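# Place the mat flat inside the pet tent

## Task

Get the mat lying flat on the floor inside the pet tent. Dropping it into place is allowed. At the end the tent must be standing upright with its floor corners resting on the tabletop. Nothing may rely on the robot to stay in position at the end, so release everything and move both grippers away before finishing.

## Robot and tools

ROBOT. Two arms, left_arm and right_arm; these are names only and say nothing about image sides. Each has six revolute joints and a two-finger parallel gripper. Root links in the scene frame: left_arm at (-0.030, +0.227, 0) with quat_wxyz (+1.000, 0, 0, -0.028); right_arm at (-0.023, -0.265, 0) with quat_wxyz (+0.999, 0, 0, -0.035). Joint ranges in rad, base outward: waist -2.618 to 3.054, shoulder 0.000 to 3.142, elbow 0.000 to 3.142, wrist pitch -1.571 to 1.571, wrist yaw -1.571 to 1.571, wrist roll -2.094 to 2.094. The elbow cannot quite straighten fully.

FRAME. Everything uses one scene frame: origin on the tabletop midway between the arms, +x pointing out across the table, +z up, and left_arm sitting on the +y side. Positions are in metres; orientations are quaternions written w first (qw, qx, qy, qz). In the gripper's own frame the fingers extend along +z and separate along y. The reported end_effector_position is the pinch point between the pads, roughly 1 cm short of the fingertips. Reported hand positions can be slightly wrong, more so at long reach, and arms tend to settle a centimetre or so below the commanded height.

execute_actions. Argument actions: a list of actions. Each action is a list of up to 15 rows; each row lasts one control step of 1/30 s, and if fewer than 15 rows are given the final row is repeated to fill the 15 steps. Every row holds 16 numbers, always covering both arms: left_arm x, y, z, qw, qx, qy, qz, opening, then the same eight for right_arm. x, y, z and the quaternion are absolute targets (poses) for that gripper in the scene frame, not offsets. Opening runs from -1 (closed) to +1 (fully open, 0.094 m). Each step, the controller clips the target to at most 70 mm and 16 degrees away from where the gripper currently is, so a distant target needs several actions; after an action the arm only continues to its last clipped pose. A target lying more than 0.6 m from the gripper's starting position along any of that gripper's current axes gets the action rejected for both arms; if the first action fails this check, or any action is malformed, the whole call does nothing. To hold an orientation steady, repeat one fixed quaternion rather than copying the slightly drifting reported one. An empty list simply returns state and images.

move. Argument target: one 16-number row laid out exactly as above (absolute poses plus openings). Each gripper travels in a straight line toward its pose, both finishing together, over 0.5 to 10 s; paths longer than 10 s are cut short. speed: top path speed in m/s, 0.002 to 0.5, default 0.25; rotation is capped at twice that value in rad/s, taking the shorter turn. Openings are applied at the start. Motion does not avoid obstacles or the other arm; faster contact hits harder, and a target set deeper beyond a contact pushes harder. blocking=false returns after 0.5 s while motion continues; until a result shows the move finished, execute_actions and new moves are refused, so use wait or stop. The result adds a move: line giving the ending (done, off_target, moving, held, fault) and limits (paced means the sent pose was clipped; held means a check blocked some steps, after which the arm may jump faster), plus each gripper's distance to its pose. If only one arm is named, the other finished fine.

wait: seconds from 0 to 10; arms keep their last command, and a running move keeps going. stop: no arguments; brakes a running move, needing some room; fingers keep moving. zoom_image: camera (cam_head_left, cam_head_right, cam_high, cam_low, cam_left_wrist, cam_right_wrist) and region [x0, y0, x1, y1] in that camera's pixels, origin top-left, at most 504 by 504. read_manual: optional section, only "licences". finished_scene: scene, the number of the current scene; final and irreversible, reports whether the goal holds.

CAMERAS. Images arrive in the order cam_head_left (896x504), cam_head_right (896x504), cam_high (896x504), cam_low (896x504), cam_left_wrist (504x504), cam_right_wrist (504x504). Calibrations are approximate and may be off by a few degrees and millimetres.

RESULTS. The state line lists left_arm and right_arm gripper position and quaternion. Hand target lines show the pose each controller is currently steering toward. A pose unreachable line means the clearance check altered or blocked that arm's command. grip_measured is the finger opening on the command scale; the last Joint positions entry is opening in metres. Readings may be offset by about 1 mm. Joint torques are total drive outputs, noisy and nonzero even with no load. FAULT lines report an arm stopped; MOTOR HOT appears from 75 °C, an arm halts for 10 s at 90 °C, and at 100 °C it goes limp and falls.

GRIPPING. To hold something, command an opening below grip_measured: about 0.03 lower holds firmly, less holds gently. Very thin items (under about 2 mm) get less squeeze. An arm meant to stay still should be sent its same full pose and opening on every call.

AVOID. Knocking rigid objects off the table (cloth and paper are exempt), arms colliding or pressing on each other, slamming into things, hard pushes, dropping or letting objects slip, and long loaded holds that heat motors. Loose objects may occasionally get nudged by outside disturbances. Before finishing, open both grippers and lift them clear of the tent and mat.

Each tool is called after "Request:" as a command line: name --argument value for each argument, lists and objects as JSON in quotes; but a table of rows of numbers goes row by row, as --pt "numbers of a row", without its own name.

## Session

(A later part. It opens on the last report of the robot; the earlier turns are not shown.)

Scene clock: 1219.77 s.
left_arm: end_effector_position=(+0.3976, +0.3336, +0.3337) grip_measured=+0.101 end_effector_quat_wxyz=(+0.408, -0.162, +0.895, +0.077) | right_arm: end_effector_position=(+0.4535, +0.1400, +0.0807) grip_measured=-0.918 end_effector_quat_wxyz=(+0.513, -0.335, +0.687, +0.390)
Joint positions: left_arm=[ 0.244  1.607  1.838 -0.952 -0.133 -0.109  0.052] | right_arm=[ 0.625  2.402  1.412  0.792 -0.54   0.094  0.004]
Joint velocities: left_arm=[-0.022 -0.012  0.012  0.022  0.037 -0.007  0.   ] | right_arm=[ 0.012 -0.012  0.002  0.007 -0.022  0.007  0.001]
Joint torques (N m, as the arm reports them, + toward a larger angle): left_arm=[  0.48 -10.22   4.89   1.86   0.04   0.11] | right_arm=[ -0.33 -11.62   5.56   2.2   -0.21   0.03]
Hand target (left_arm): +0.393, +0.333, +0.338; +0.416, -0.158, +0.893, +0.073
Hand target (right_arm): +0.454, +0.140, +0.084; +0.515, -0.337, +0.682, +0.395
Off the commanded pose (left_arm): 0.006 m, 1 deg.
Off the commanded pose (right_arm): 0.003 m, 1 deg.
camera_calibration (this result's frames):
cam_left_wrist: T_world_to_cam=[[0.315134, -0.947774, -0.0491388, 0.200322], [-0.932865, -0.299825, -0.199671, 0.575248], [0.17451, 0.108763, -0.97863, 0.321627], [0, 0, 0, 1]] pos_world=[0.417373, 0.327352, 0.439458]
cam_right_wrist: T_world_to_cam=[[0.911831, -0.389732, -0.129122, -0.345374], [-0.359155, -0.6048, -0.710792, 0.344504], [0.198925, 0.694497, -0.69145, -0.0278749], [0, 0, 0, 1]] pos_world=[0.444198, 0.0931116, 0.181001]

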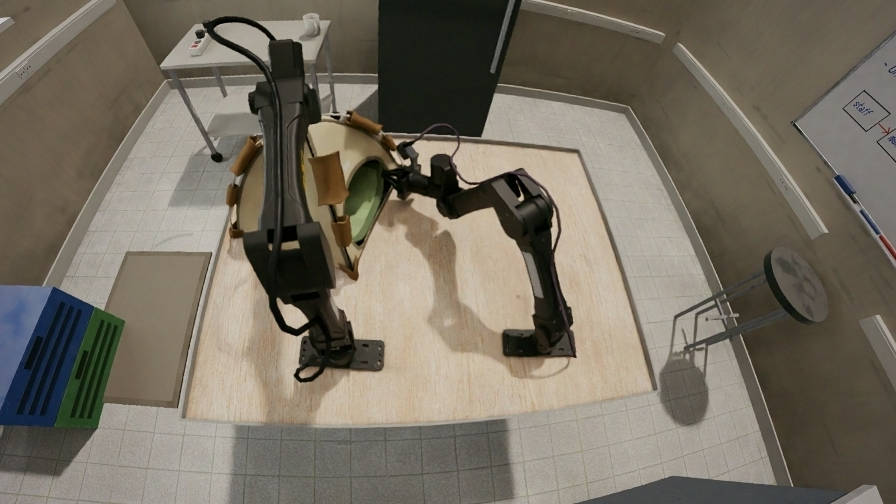

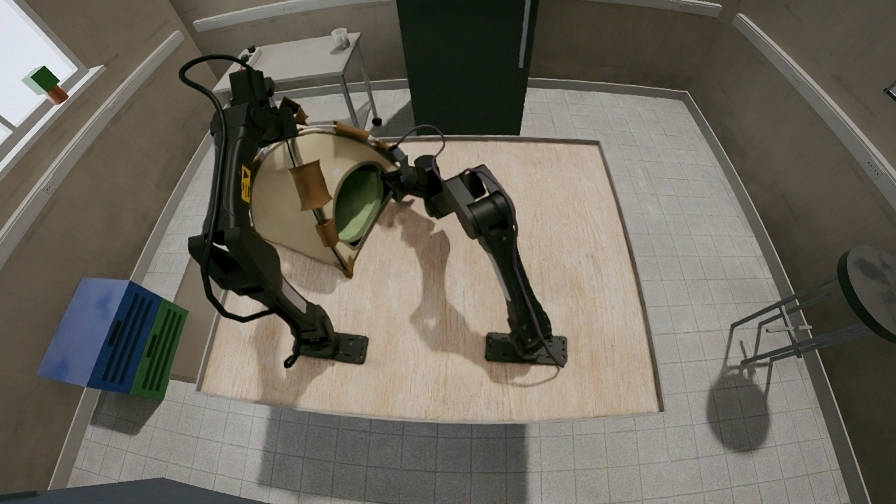

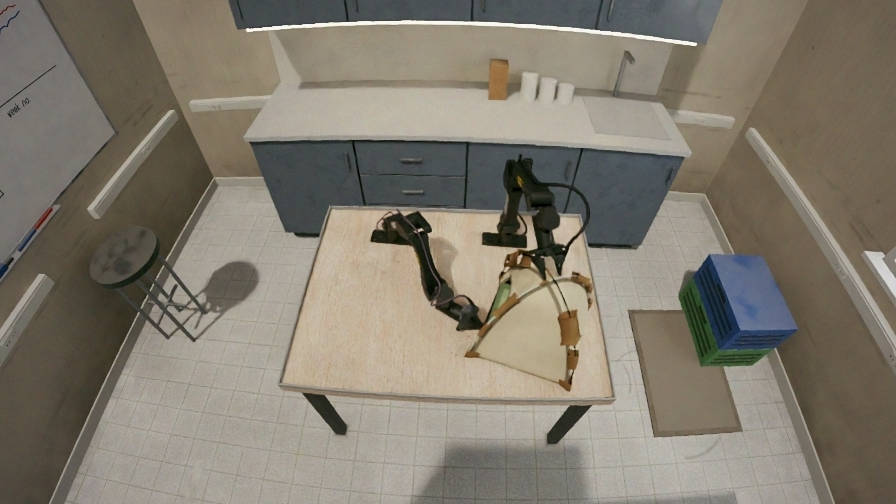

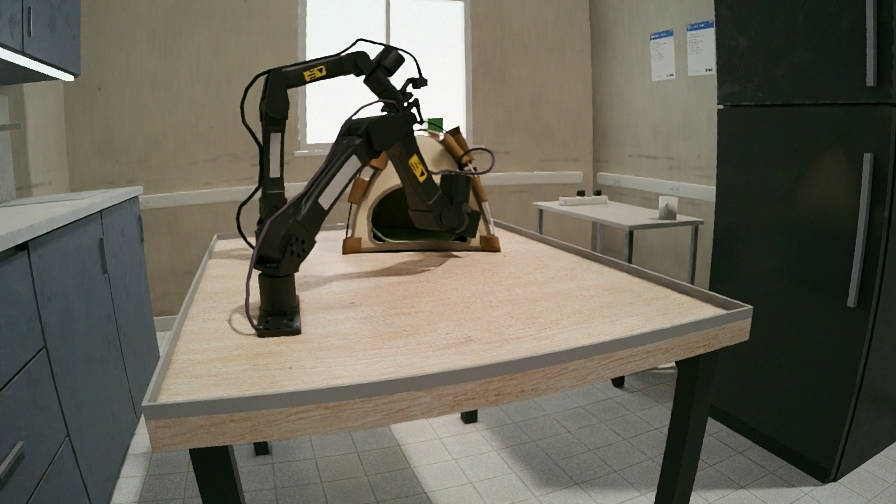

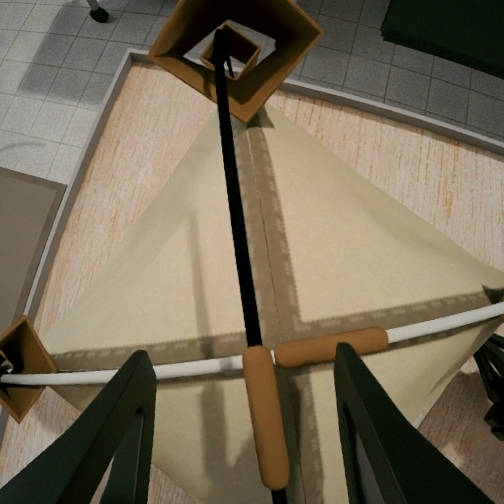

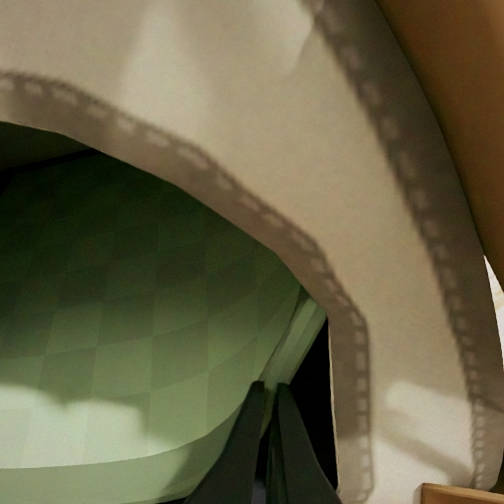

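Request:
execute_actions --actions '[[[0.393,0.331,0.337,0.4162,-0.1574,0.8925,0.0734,-0.1,0.454,0.140,0.084,0.5146,-0.3368,0.6819,0.3944,-0.92],[0.393,0.329,0.336,0.4162,-0.1574,0.8925,0.0734,-0.2,0.454,0.140,0.084,0.5146,-0.3368,0.6819,0.3944,-0.92],[0.394,0.327,0.335,0.4162,-0.1574,0.8925,0.0734,-0.3,0.454,0.140,0.084,0.5146,-0.3368,0.6819,0.3944,-0.92],[0.394,0.326,0.335,0.4162,-0.1574,0.8925,0.0734,-0.4,0.454,0.140,0.084,0.5146,-0.3368,0.6819,0.3944,-0.92],[0.394,0.326,0.335,0.4162,-0.1574,0.8925,0.0734,-0.5,0.454,0.140,0.084,0.5146,-0.3368,0.6819,0.3944,-0.92],[0.394,0.326,0.335,0.4162,-0.1574,0.8925,0.0734,-0.6,0.454,0.140,0.084,0.5146,-0.3368,0.6819,0.3944,-0.92],[0.394,0.326,0.335,0.4162,-0.1574,0.8925,0.0734,-0.68,0.454,0.140,0.084,0.5146,-0.3368,0.6819,0.3944,-0.92],[0.394,0.326,0.335,0.4162,-0.1574,0.8925,0.0734,-0.74,0.454,0.140,0.084,0.5146,-0.3368,0.6819,0.3944,-0.92],[0.394,0.326,0.335,0.4162,-0.1574,0.8925,0.0734,-0.79,0.454,0.140,0.084,0.5146,-0.3368,0.6819,0.3944,-0.92],[0.394,0.326,0.335,0.4162,-0.1574,0.8925,0.0734,-0.83,0.454,0.140,0.084,0.5146,-0.3368,0.6819,0.3944,-0.92],[0.394,0.326,0.335,0.4162,-0.1574,0.8925,0.0734,-0.86,0.454,0.140,0.084,0.5146,-0.3368,0.6819,0.3944,-0.92],[0.394,0.326,0.335,0.4162,-0.1574,0.8925,0.0734,-0.88,0.454,0.140,0.084,0.5146,-0.3368,0.6819,0.3944,-0.92]]]'

Scene clock: 1229.97 s.
left_arm: end_effector_position=(+0.3985, +0.3296, +0.3306) grip_measured=-0.878 end_effector_quat_wxyz=(+0.409, -0.158, +0.896, +0.073) | right_arm: end_effector_position=(+0.4535, +0.1400, +0.0807) grip_measured=-0.918 end_effector_quat_wxyz=(+0.513, -0.335, +0.687, +0.390)
Joint positions: left_arm=[ 0.235  1.601  1.818 -0.939 -0.13  -0.111  0.006] | right_arm=[ 0.625  2.402  1.412  0.792 -0.54   0.094  0.004]
Joint velocities: left_arm=[-0.022  0.017  0.022 -0.051  0.037 -0.066 -0.001] | right_arm=[-0.007  0.007 -0.007 -0.037 -0.037  0.007  0.   ]
Joint torques (N m, as the arm reports them, + toward a larger angle): left_arm=[ -0.64 -10.26   4.88   1.87  -0.14  -0.01] | right_arm=[ -0.3  -11.65   5.59   2.19  -0.22   0.04]
Hand target (left_arm): +0.394, +0.326, +0.335; +0.416, -0.158, +0.893, +0.073
Hand target (right_arm): +0.454, +0.140, +0.084; +0.515, -0.337, +0.682, +0.395
Off the commanded pose (left_arm): 0.007 m, 1 deg.
Off the commanded pose (right_arm): 0.003 m, 1 deg.
camera_calibration (this result's frames):
cam_left_wrist: T_world_to_cam=[[0.306984, -0.950604, -0.045966, 0.19923], [-0.935314, -0.292414, -0.199204, 0.572607], [0.175923, 0.104145, -0.978879, 0.31987], [0, 0, 0, 1]] pos_world=[0.418134, 0.323514, 0.436338]
cam_right_wrist: T_world_to_cam=[[0.911831, -0.389732, -0.129122, -0.345374], [-0.359155, -0.6048, -0.710792, 0.344504], [0.198925, 0.694497, -0.69145, -0.0278749], [0, 0, 0, 1]] pos_world=[0.444198, 0.0931116, 0.181001]

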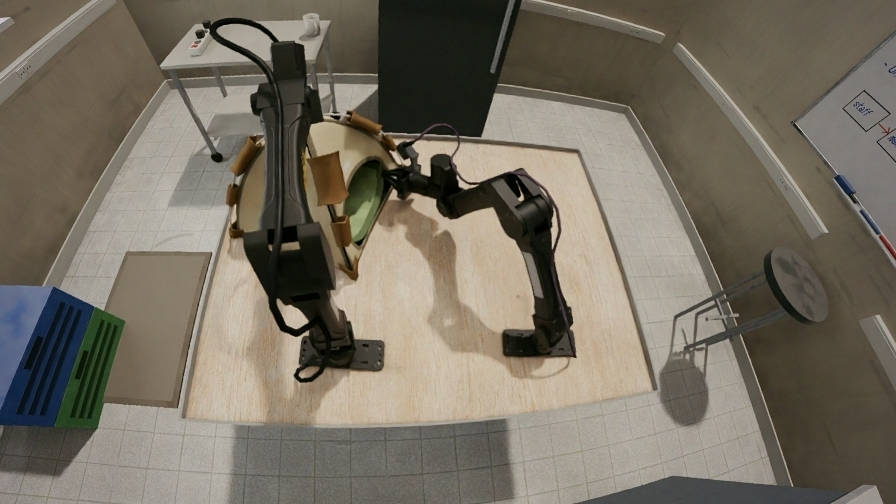

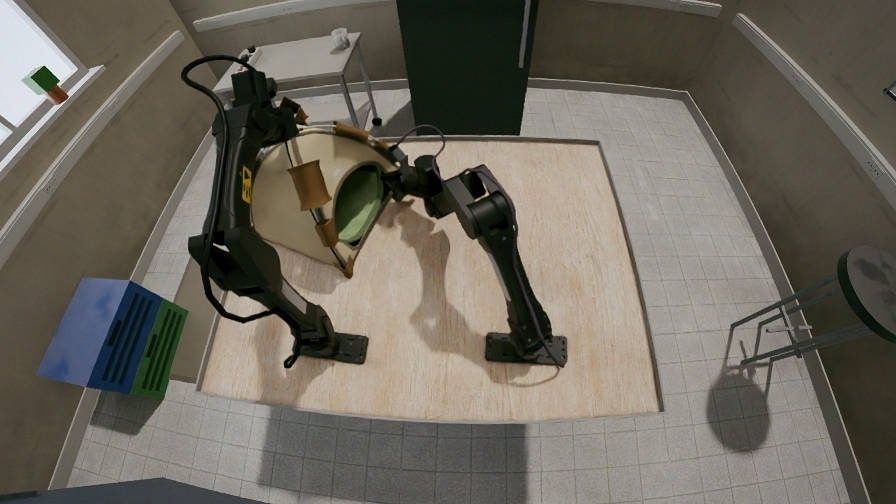

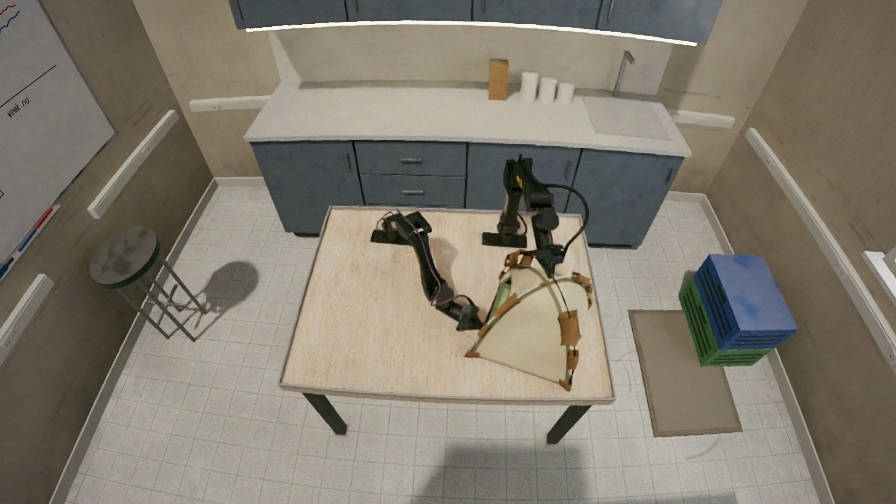

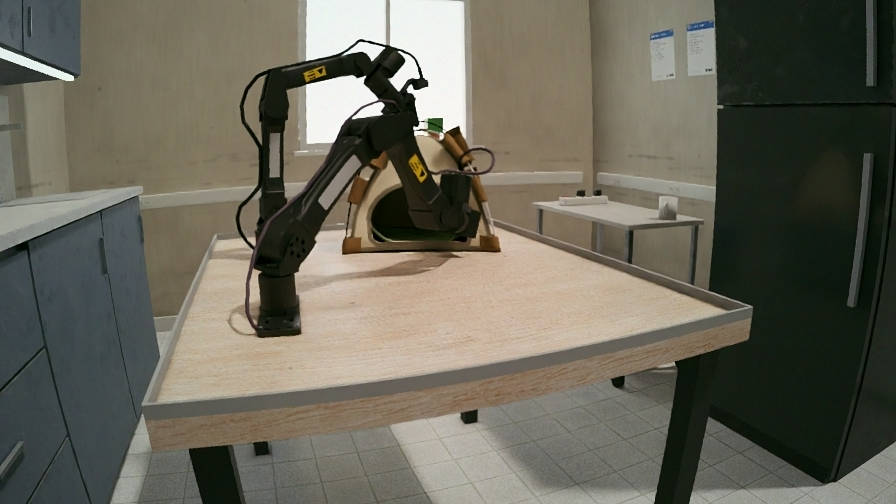

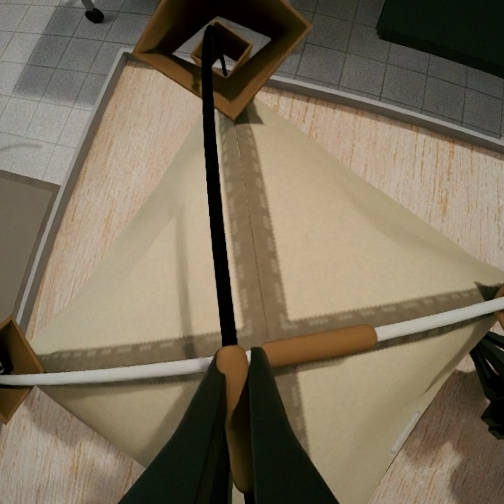

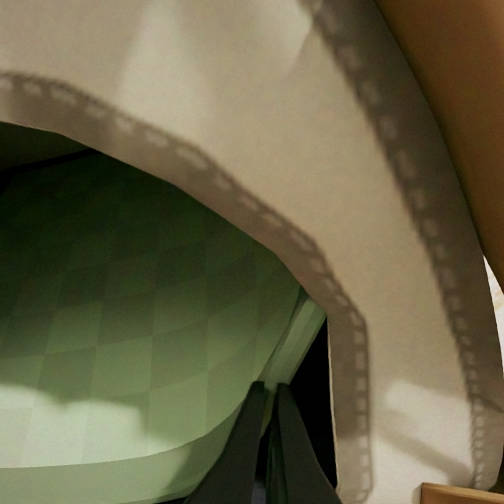

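Request:
execute_actions --actions '[[[0.394,0.326,0.335,0.4162,-0.1574,0.8925,0.0734,-0.90,0.454,0.140,0.084,0.5146,-0.3368,0.6819,0.3944,-0.92],[0.394,0.326,0.335,0.4162,-0.1574,0.8925,0.0734,-0.915,0.454,0.140,0.084,0.5146,-0.3368,0.6819,0.3944,-0.92],[0.394,0.326,0.335,0.4162,-0.1574,0.8925,0.0734,-0.93,0.454,0.140,0.084,0.5146,-0.3368,0.6819,0.3944,-0.92],[0.394,0.326,0.335,0.4162,-0.1574,0.8925,0.0734,-0.945,0.454,0.140,0.084,0.5146,-0.3368,0.6819,0.3944,-0.92],[0.394,0.326,0.335,0.4162,-0.1574,0.8925,0.0734,-0.96,0.454,0.140,0.084,0.5146,-0.3368,0.6819,0.3944,-0.92],[0.394,0.326,0.334,0.4162,-0.1574,0.8925,0.0734,-0.96,0.454,0.140,0.084,0.5146,-0.3368,0.6819,0.3944,-0.92],[0.394,0.326,0.333,0.4162,-0.1574,0.8925,0.0734,-0.96,0.454,0.140,0.084,0.5146,-0.3368,0.6819,0.3944,-0.92],[0.394,0.326,0.332,0.4162,-0.1574,0.8925,0.0734,-0.96,0.454,0.140,0.084,0.5146,-0.3368,0.6819,0.3944,-0.92],[0.394,0.326,0.331,0.4162,-0.1574,0.8925,0.0734,-0.96,0.454,0.140,0.084,0.5146,-0.3368,0.6819,0.3944,-0.92],[0.394,0.326,0.330,0.4162,-0.1574,0.8925,0.0734,-0.96,0.454,0.140,0.084,0.5146,-0.3368,0.6819,0.3944,-0.92],[0.394,0.326,0.329,0.4162,-0.1574,0.8925,0.0734,-0.96,0.454,0.140,0.084,0.5146,-0.3368,0.6819,0.3944,-0.92],[0.394,0.326,0.328,0.4162,-0.1574,0.8925,0.0734,-0.96,0.454,0.140,0.084,0.5146,-0.3368,0.6819,0.3944,-0.92],[0.394,0.326,0.327,0.4162,-0.1574,0.8925,0.0734,-0.96,0.454,0.140,0.084,0.5146,-0.3368,0.6819,0.3944,-0.92]]]'

Request:
move --target '[0.394,0.326,0.327,0.4162,-0.1574,0.8925,0.0734,-0.96,0.459,0.164,0.085,0.5146,-0.3368,0.6819,0.3944,-0.92]' --speed 0.03

Scene clock: 1242.23 s.
left_arm: end_effector_position=(+0.3992, +0.3305, +0.3294) grip_measured=-0.949 end_effector_quat_wxyz=(+0.418, -0.163, +0.891, +0.073) | right_arm: end_effector_position=(+0.4525, +0.1406, +0.0808) grip_measured=-0.918 end_effector_quat_wxyz=(+0.512, -0.337, +0.686, +0.393)
Joint positions: left_arm=[ 0.235  1.583  1.777 -0.895 -0.134 -0.12   0.002] | right_arm=[ 0.625  2.402  1.412  0.792 -0.547  0.094  0.004]
Joint velocities: left_arm=[ 0.012 -0.032 -0.056  0.081  0.051  0.022  0.   ] | right_arm=[-0.022  0.002 -0.007  0.007  0.022 -0.007 -0.   ]
Joint torques (N m, as the arm reports them, + toward a larger angle): left_arm=[-0.64 -9.65  4.58  1.69 -0.07  0.05] | right_arm=[ -0.35 -11.57   5.58   2.2   -0.12   0.03]
Hand target (left_arm): +0.394, +0.326, +0.327; +0.416, -0.158, +0.893, +0.073
Hand target (right_arm): +0.454, +0.140, +0.084; +0.515, -0.337, +0.682, +0.395
Off the commanded pose (left_arm): 0.007 m, 1 deg.
Off the commanded pose (right_arm): 0.004 m, 1 deg.
camera_calibration (this result's frames):
cam_left_wrist: T_world_to_cam=[[0.316098, -0.947905, -0.0394702, 0.193119], [-0.928153, -0.300359, -0.219809, 0.579896], [0.196503, 0.106116, -0.974744, 0.308249], [0, 0, 0, 1]] pos_world=[0.416616, 0.324526, 0.435553]
cam_right_wrist: T_world_to_cam=[[0.914203, -0.383786, -0.130157, -0.346047], [-0.355784, -0.6063, -0.711209, 0.343263], [0.194038, 0.696497, -0.690826, -0.0260803], [0, 0, 0, 1]] pos_world=[0.443545, 0.0934768, 0.181074]

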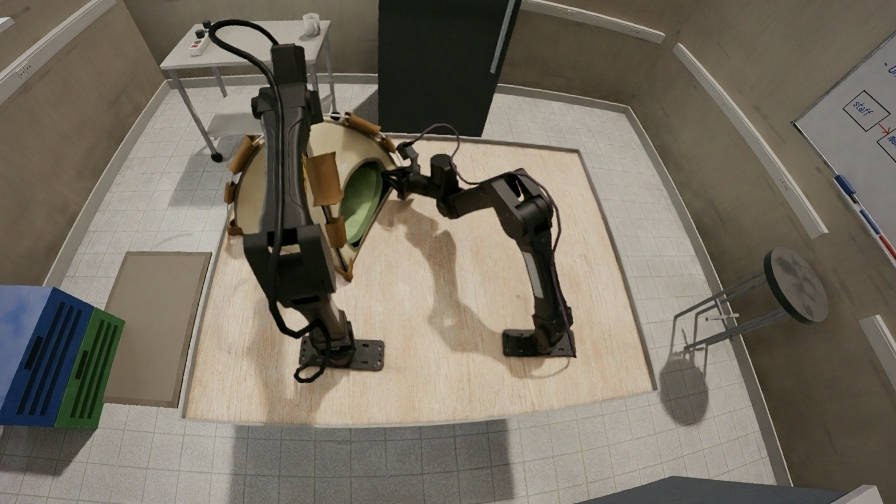

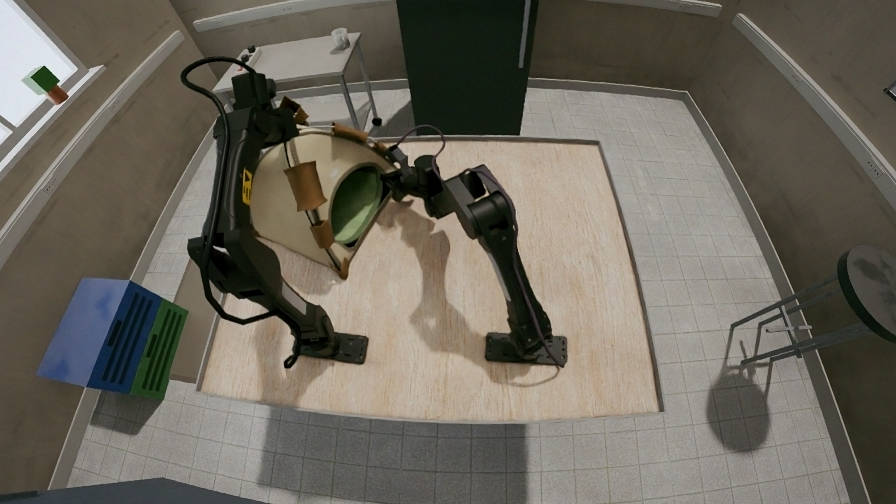

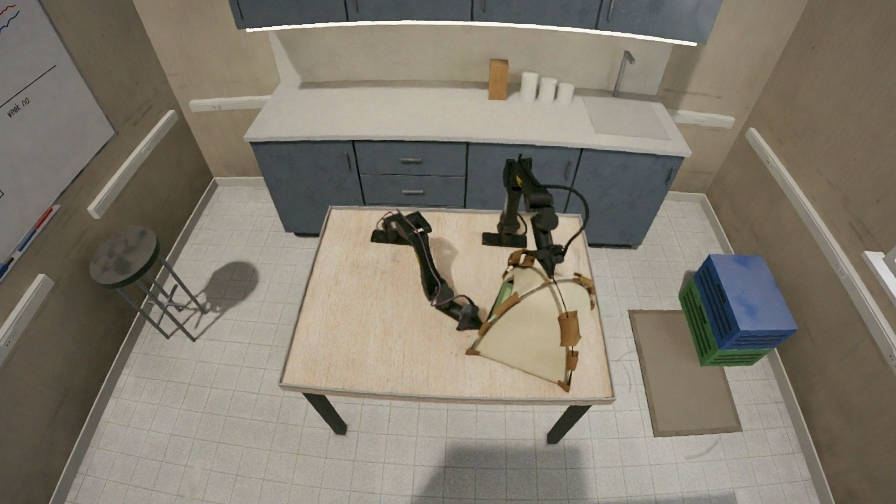

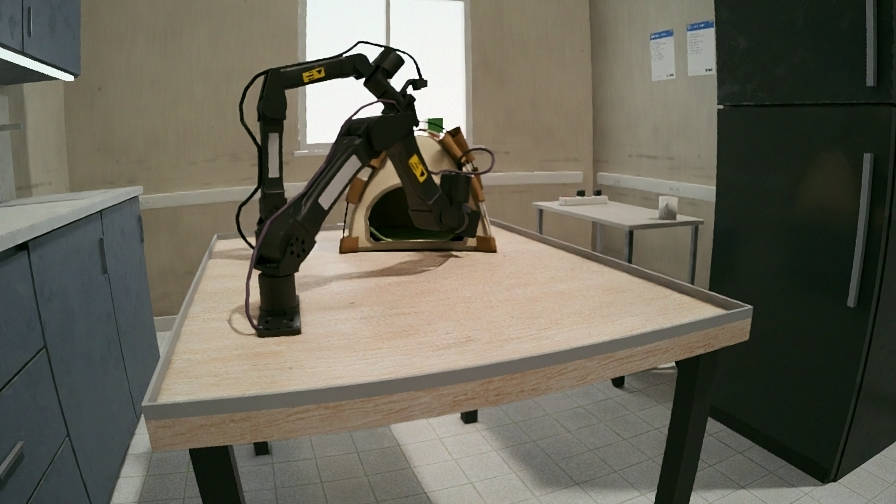

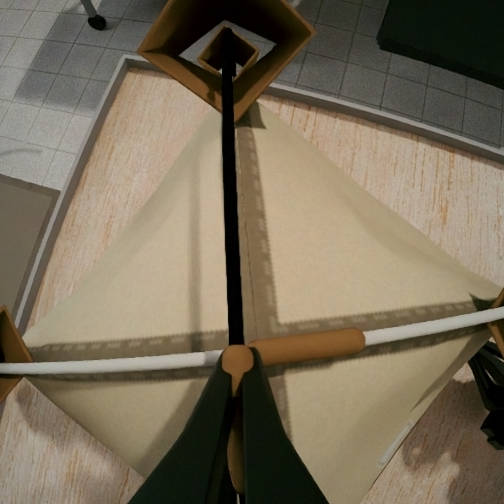

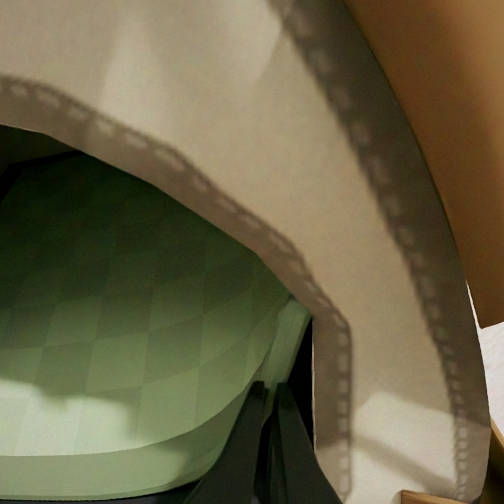

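Scene clock: 1243.33 s.
left_arm: end_effector_position=(+0.3999, +0.3306, +0.3302) grip_measured=-0.949 end_effector_quat_wxyz=(+0.420, -0.164, +0.889, +0.073) | right_arm: end_effector_position=(+0.4568, +0.1553, +0.0768) grip_measured=-0.918 end_effector_quat_wxyz=(+0.511, -0.337, +0.687, +0.392)
Joint positions: left_arm=[ 0.235  1.583  1.777 -0.891 -0.134 -0.122  0.002] | right_arm=[ 0.647  2.444  1.479  0.767 -0.524  0.098  0.004]
Joint velocities: left_arm=[-0.002 -0.007 -0.007 -0.095  0.007  0.007 -0.001] | right_arm=[ 0.007  0.017  0.007 -0.007  0.022 -0.051  0.   ]
Joint torques (N m, as the arm reports them, + toward a larger angle): left_arm=[-0.71 -9.82  4.24  1.77 -0.1   0.09] | right_arm=[  0.91 -11.85   7.81   1.99   0.02   0.06]
Hand target (left_arm): +0.394, +0.326, +0.327; +0.416, -0.157, +0.893, +0.073
Hand target (right_arm): +0.458, +0.164, +0.085; +0.515, -0.337, +0.682, +0.395
Off the commanded pose (left_arm): 0.008 m, 1 deg.
Off the commanded pose (right_arm): 0.012 m, 1 deg.
move: off_target (right_arm)
camera_calibration (this result's frames):
cam_left_wrist: T_world_to_cam=[[0.317663, -0.947477, -0.0371117, 0.19151], [-0.926662, -0.301913, -0.223934, 0.581995], [0.200968, 0.105525, -0.973898, 0.30701], [0, 0, 0, 1]] pos_world=[0.416778, 0.324766, 0.436432]
cam_right_wrist: T_world_to_cam=[[0.913744, -0.384914, -0.130052, -0.344498], [-0.356847, -0.60728, -0.709839, 0.351483], [0.194249, 0.695019, -0.692254, -0.0396965], [0, 0, 0, 1]] pos_world=[0.447919, 0.108436, 0.177213]

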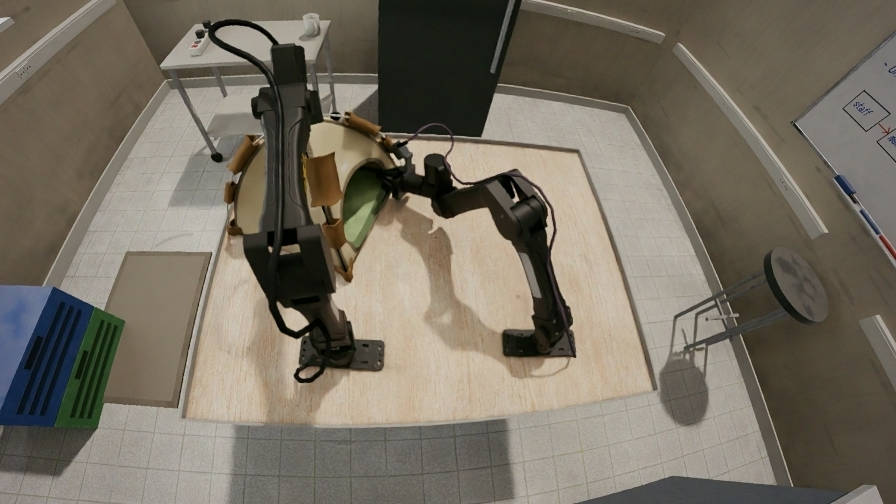

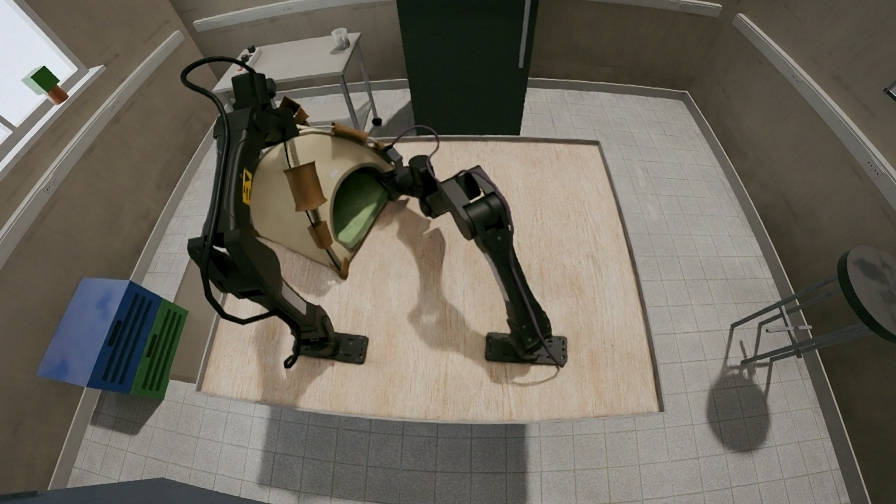

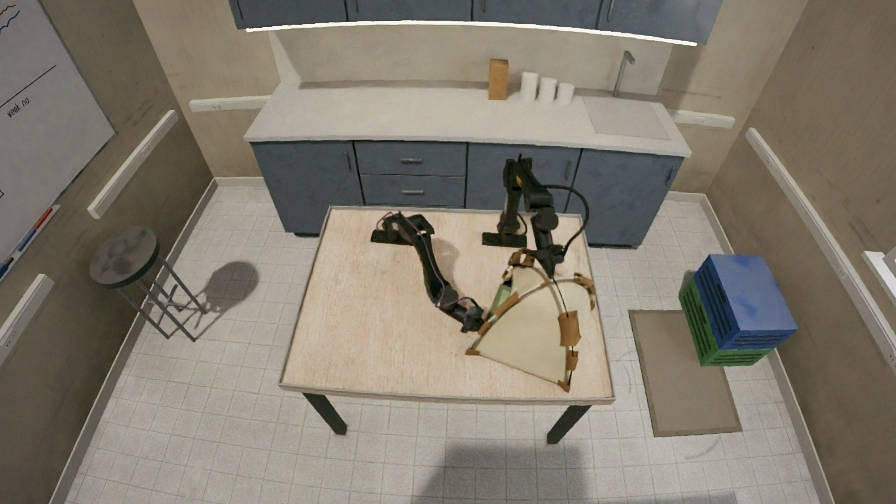

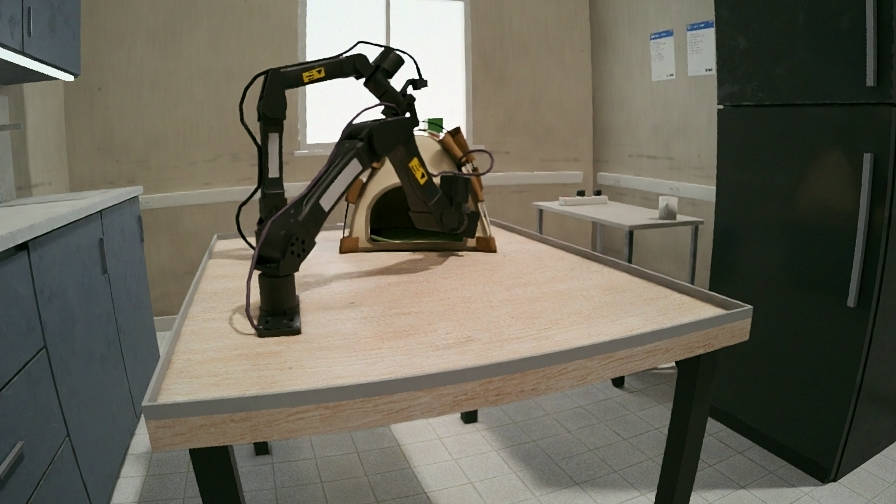

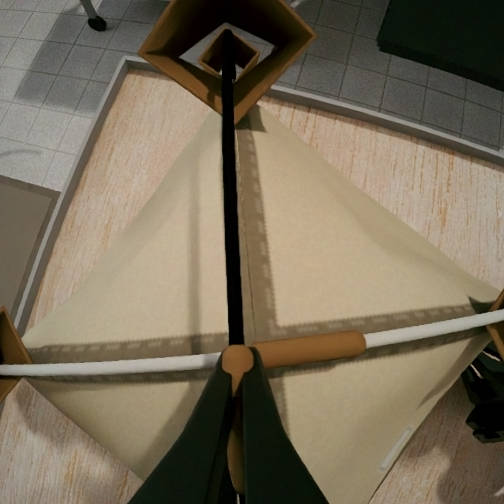

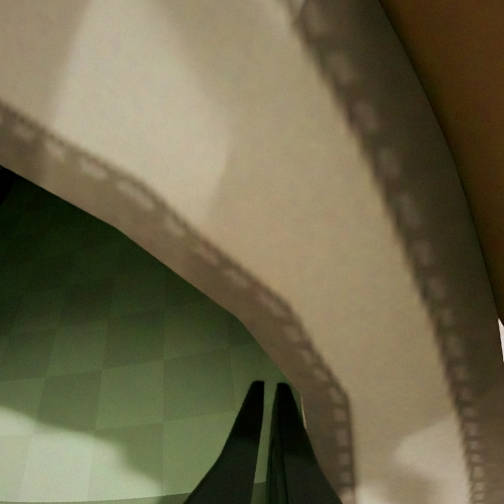

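Request:
zoom_image --camera "cam_low" --region '[330, 170, 510, 270]'

Request:
zoom_image --camera "cam_head_right" --region '[300, 150, 430, 290]'

Region (330, 170, 510, 270) of cam_low's 896x504 image, scaled by 2.800, with more detail than that image has.

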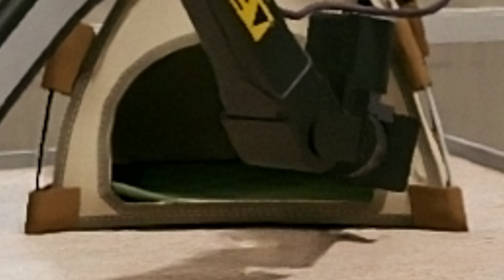

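Region (300, 150, 430, 290) of cam_head_right's 896x504 image, scaled by 3.600, with more detail than that image has; it fills the left 468 columns of this view, and the rest is white.

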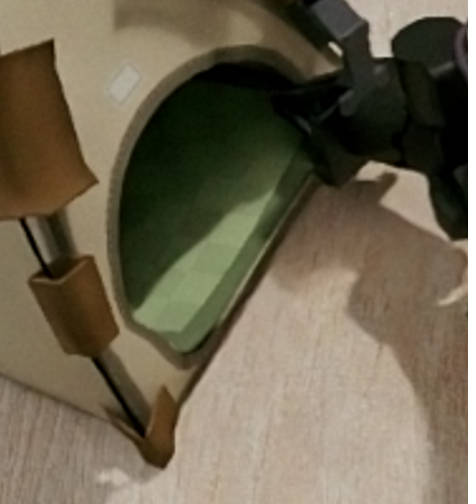

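Request:
move --target '[0.394,0.326,0.327,0.4162,-0.1574,0.8925,0.0734,-0.96,0.428,0.080,0.088,0.5146,-0.3368,0.6819,0.3944,-0.97]' --speed 0.15

Request:
move --target '[0.394,0.326,0.327,0.4162,-0.1574,0.8925,0.0734,-0.96,0.244,0.150,0.052,0.4263,-0.5135,0.6691,0.3271,-0.97]' --speed 0.2

Scene clock: 1272.53 s.
left_arm: end_effector_position=(+0.3999, +0.3307, +0.3302) grip_measured=-0.949 end_effector_quat_wxyz=(+0.420, -0.165, +0.889, +0.073) | right_arm: end_effector_position=(+0.4307, +0.0820, +0.0731) grip_measured=-0.968 end_effector_quat_wxyz=(+0.499, -0.331, +0.697, +0.394)
Joint positions: left_arm=[ 0.235  1.583  1.777 -0.891 -0.134 -0.124  0.002] | right_arm=[ 0.535  2.283  1.162  0.882 -0.632  0.082  0.002]
Joint velocities: left_arm=[-0.002 -0.012 -0.012 -0.022  0.022  0.037 -0.001] | right_arm=[-0.002  0.002  0.012 -0.037 -0.066  0.007  0.002]
Joint torques (N m, as the arm reports them, + toward a larger angle): left_arm=[-0.71 -9.77  4.33  1.75 -0.09  0.12] | right_arm=[ -0.48 -12.45   3.43   2.34  -0.24  -0.09]
Hand target (left_arm): +0.394, +0.326, +0.327; +0.416, -0.157, +0.893, +0.073
Hand target (right_arm): +0.429, +0.080, +0.088; +0.515, -0.337, +0.683, +0.394
Off the commanded pose (left_arm): 0.008 m, 1 deg.
Off the commanded pose (right_arm): 0.015 m, 3 deg.
move: off_target (right_arm)
camera_calibration (this result's frames):
cam_left_wrist: T_world_to_cam=[[0.318845, -0.947139, -0.0355866, 0.190416], [-0.926096, -0.303331, -0.224357, 0.582453], [0.201703, 0.104492, -0.973857, 0.307102], [0, 0, 0, 1]] pos_world=[0.416751, 0.324937, 0.436527]
cam_right_wrist: T_world_to_cam=[[0.907543, -0.389418, -0.157221, -0.344322], [-0.382222, -0.610826, -0.693396, 0.305025], [0.173987, 0.68938, -0.703196, 0.0236955], [0, 0, 0, 1]] pos_world=[0.424952, 0.0358965, 0.174031]

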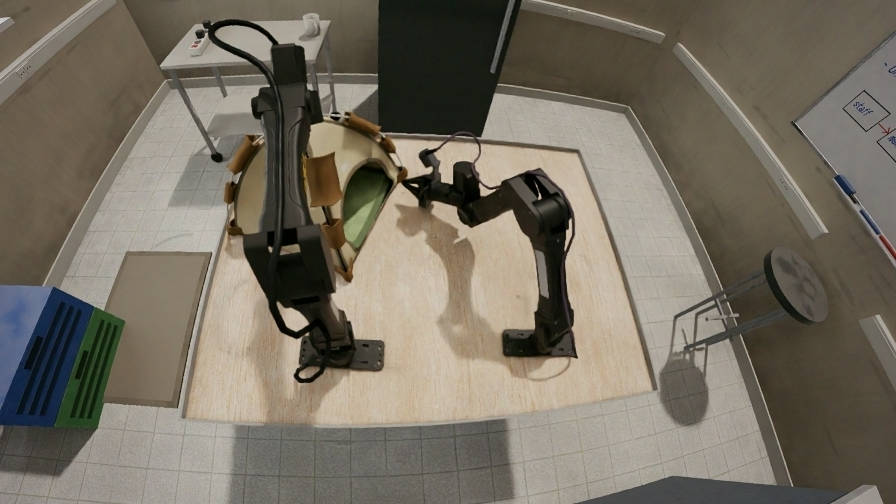

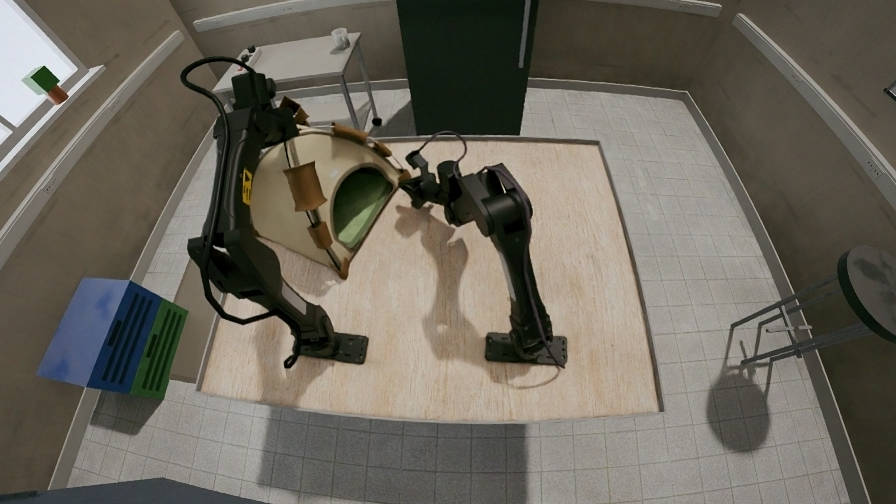

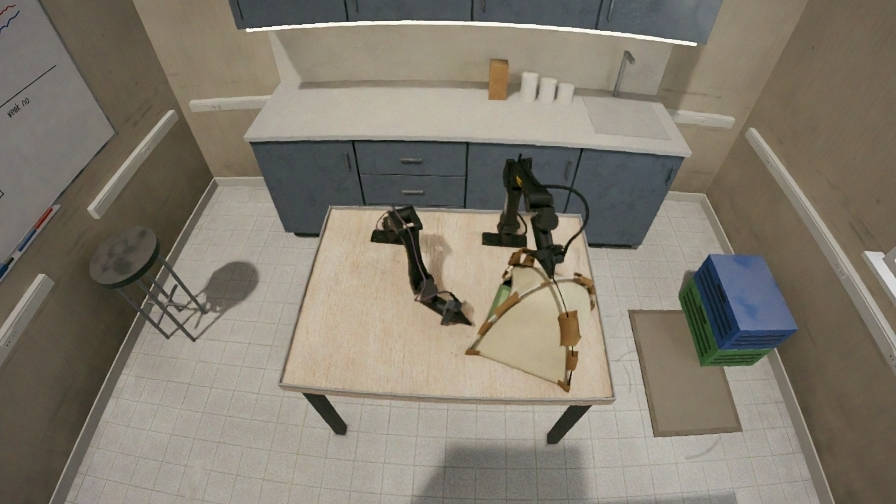

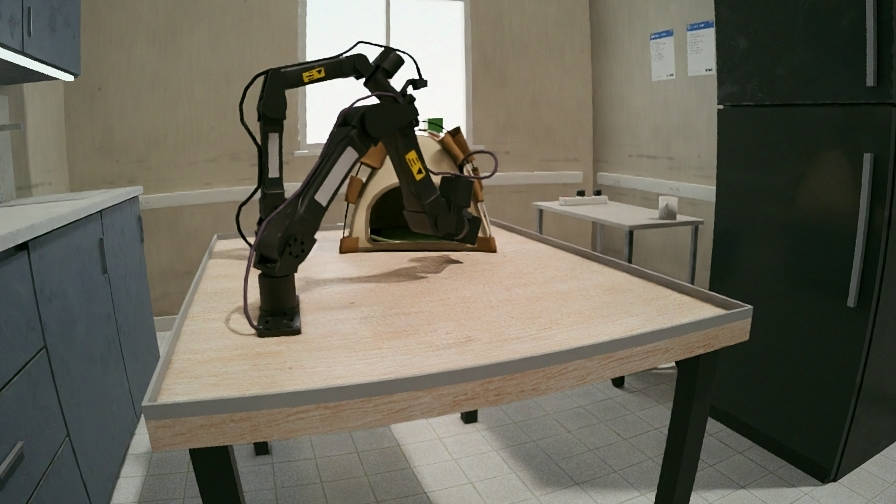

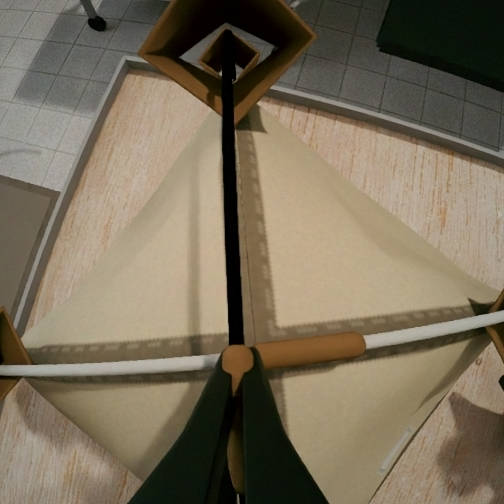

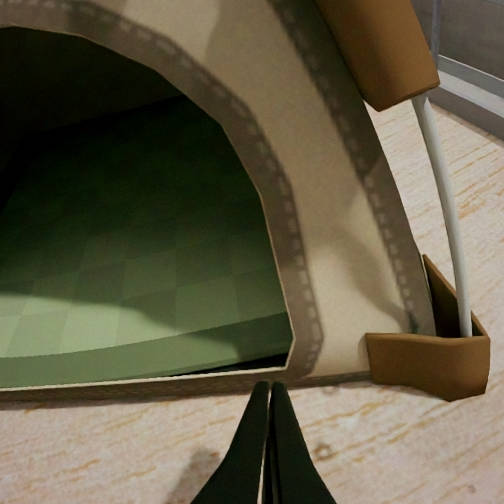

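Scene clock: 1274.17 s.
left_arm: end_effector_position=(+0.4000, +0.3307, +0.3303) grip_measured=-0.949 end_effector_quat_wxyz=(+0.421, -0.166, +0.889, +0.072) | right_arm: end_effector_position=(+0.2464, +0.1505, +0.0479) grip_measured=-0.968 end_effector_quat_wxyz=(+0.426, -0.511, +0.669, +0.330)
Joint positions: left_arm=[ 0.235  1.583  1.777 -0.89  -0.134 -0.126  0.002] | right_arm=[ 0.915  2.01   0.837  0.696 -0.421 -0.201  0.001]
Joint velocities: left_arm=[ 0.002 -0.002 -0.037 -0.022 -0.037  0.081 -0.   ] | right_arm=[ 0.022 -0.017 -0.007  0.007  0.037 -0.007 -0.001]
Joint torques (N m, as the arm reports them, + toward a larger angle): left_arm=[-0.6  -9.83  4.32  1.76 -0.08  0.14] | right_arm=[  0.26 -10.24   3.4    1.94  -0.09  -0.04]
Hand target (left_arm): +0.394, +0.326, +0.327; +0.416, -0.157, +0.893, +0.073
Hand target (right_arm): +0.243, +0.148, +0.052; +0.427, -0.514, +0.668, +0.328
Off the commanded pose (left_arm): 0.008 m, 1 deg.
Off the commanded pose (right_arm): 0.005 m, 0 deg.
move: done
camera_calibration (this result's frames):
cam_left_wrist: T_world_to_cam=[[0.320024, -0.946797, -0.0340604, 0.189321], [-0.925529, -0.304749, -0.224778, 0.582908], [0.20244, 0.103458, -0.973814, 0.307192], [0, 0, 0, 1]] pos_world=[0.416723, 0.325107, 0.436621]
cam_right_wrist: T_world_to_cam=[[0.987859, -0.152164, 0.0313105, -0.218891], [-0.11643, -0.858601, -0.499248, 0.221432], [0.102851, 0.489541, -0.865893, 0.046295], [0, 0, 0, 1]] pos_world=[0.237253, 0.134151, 0.15749]

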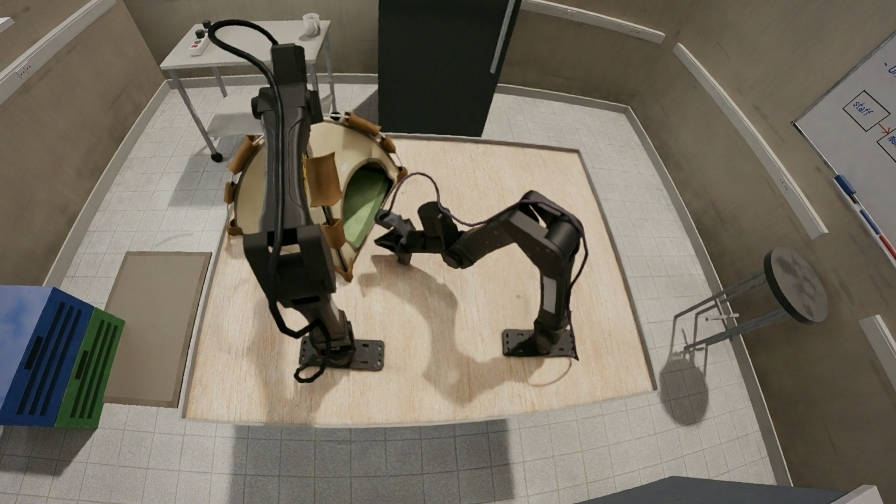

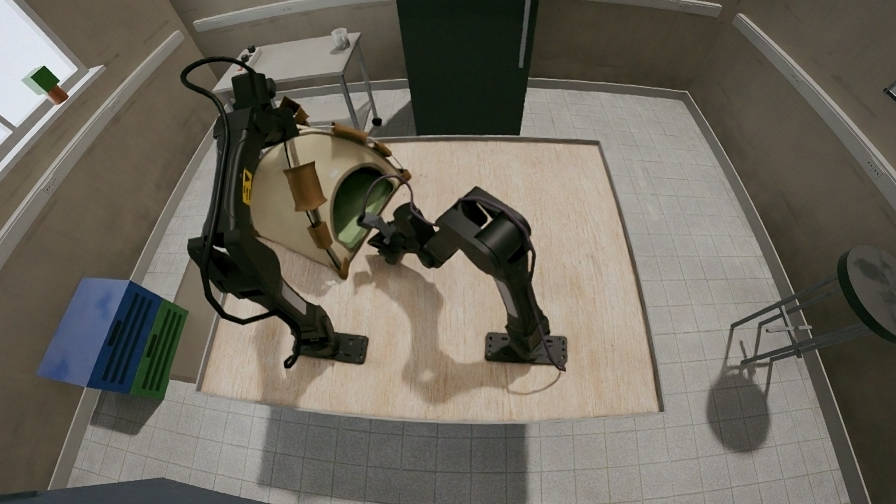

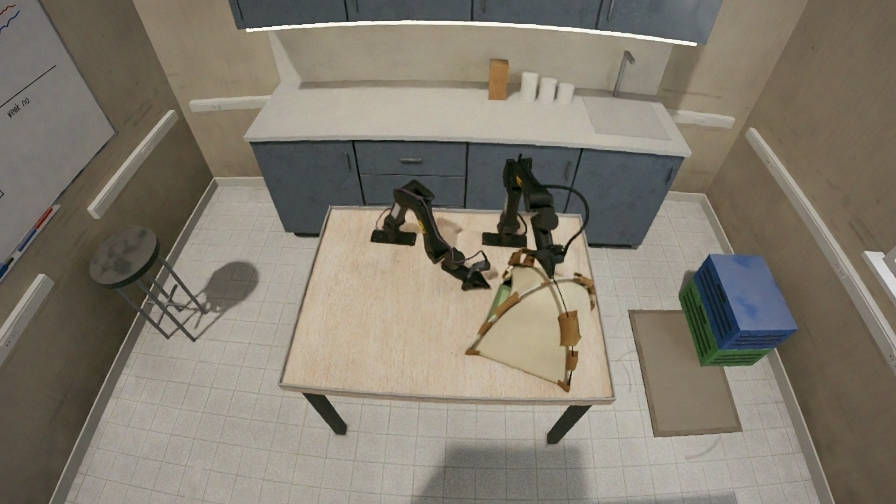

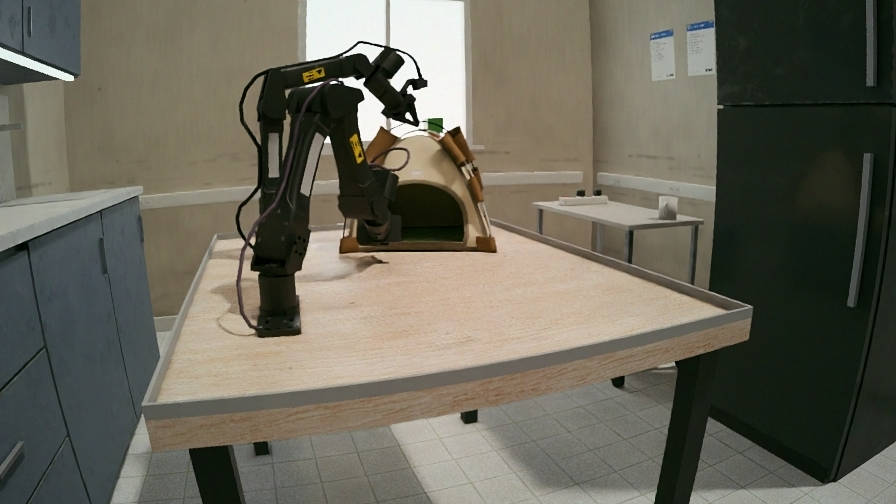

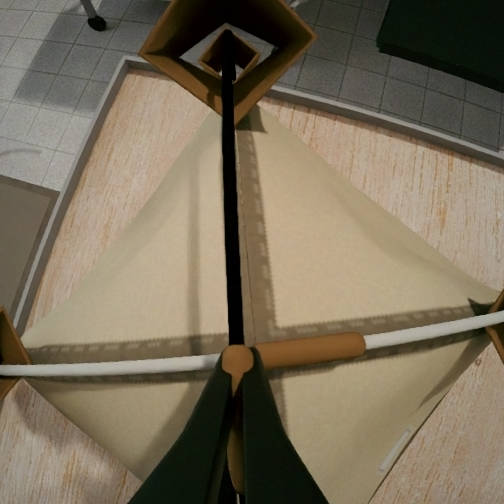

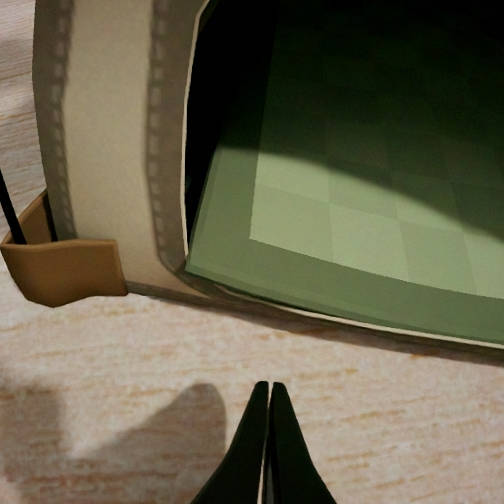

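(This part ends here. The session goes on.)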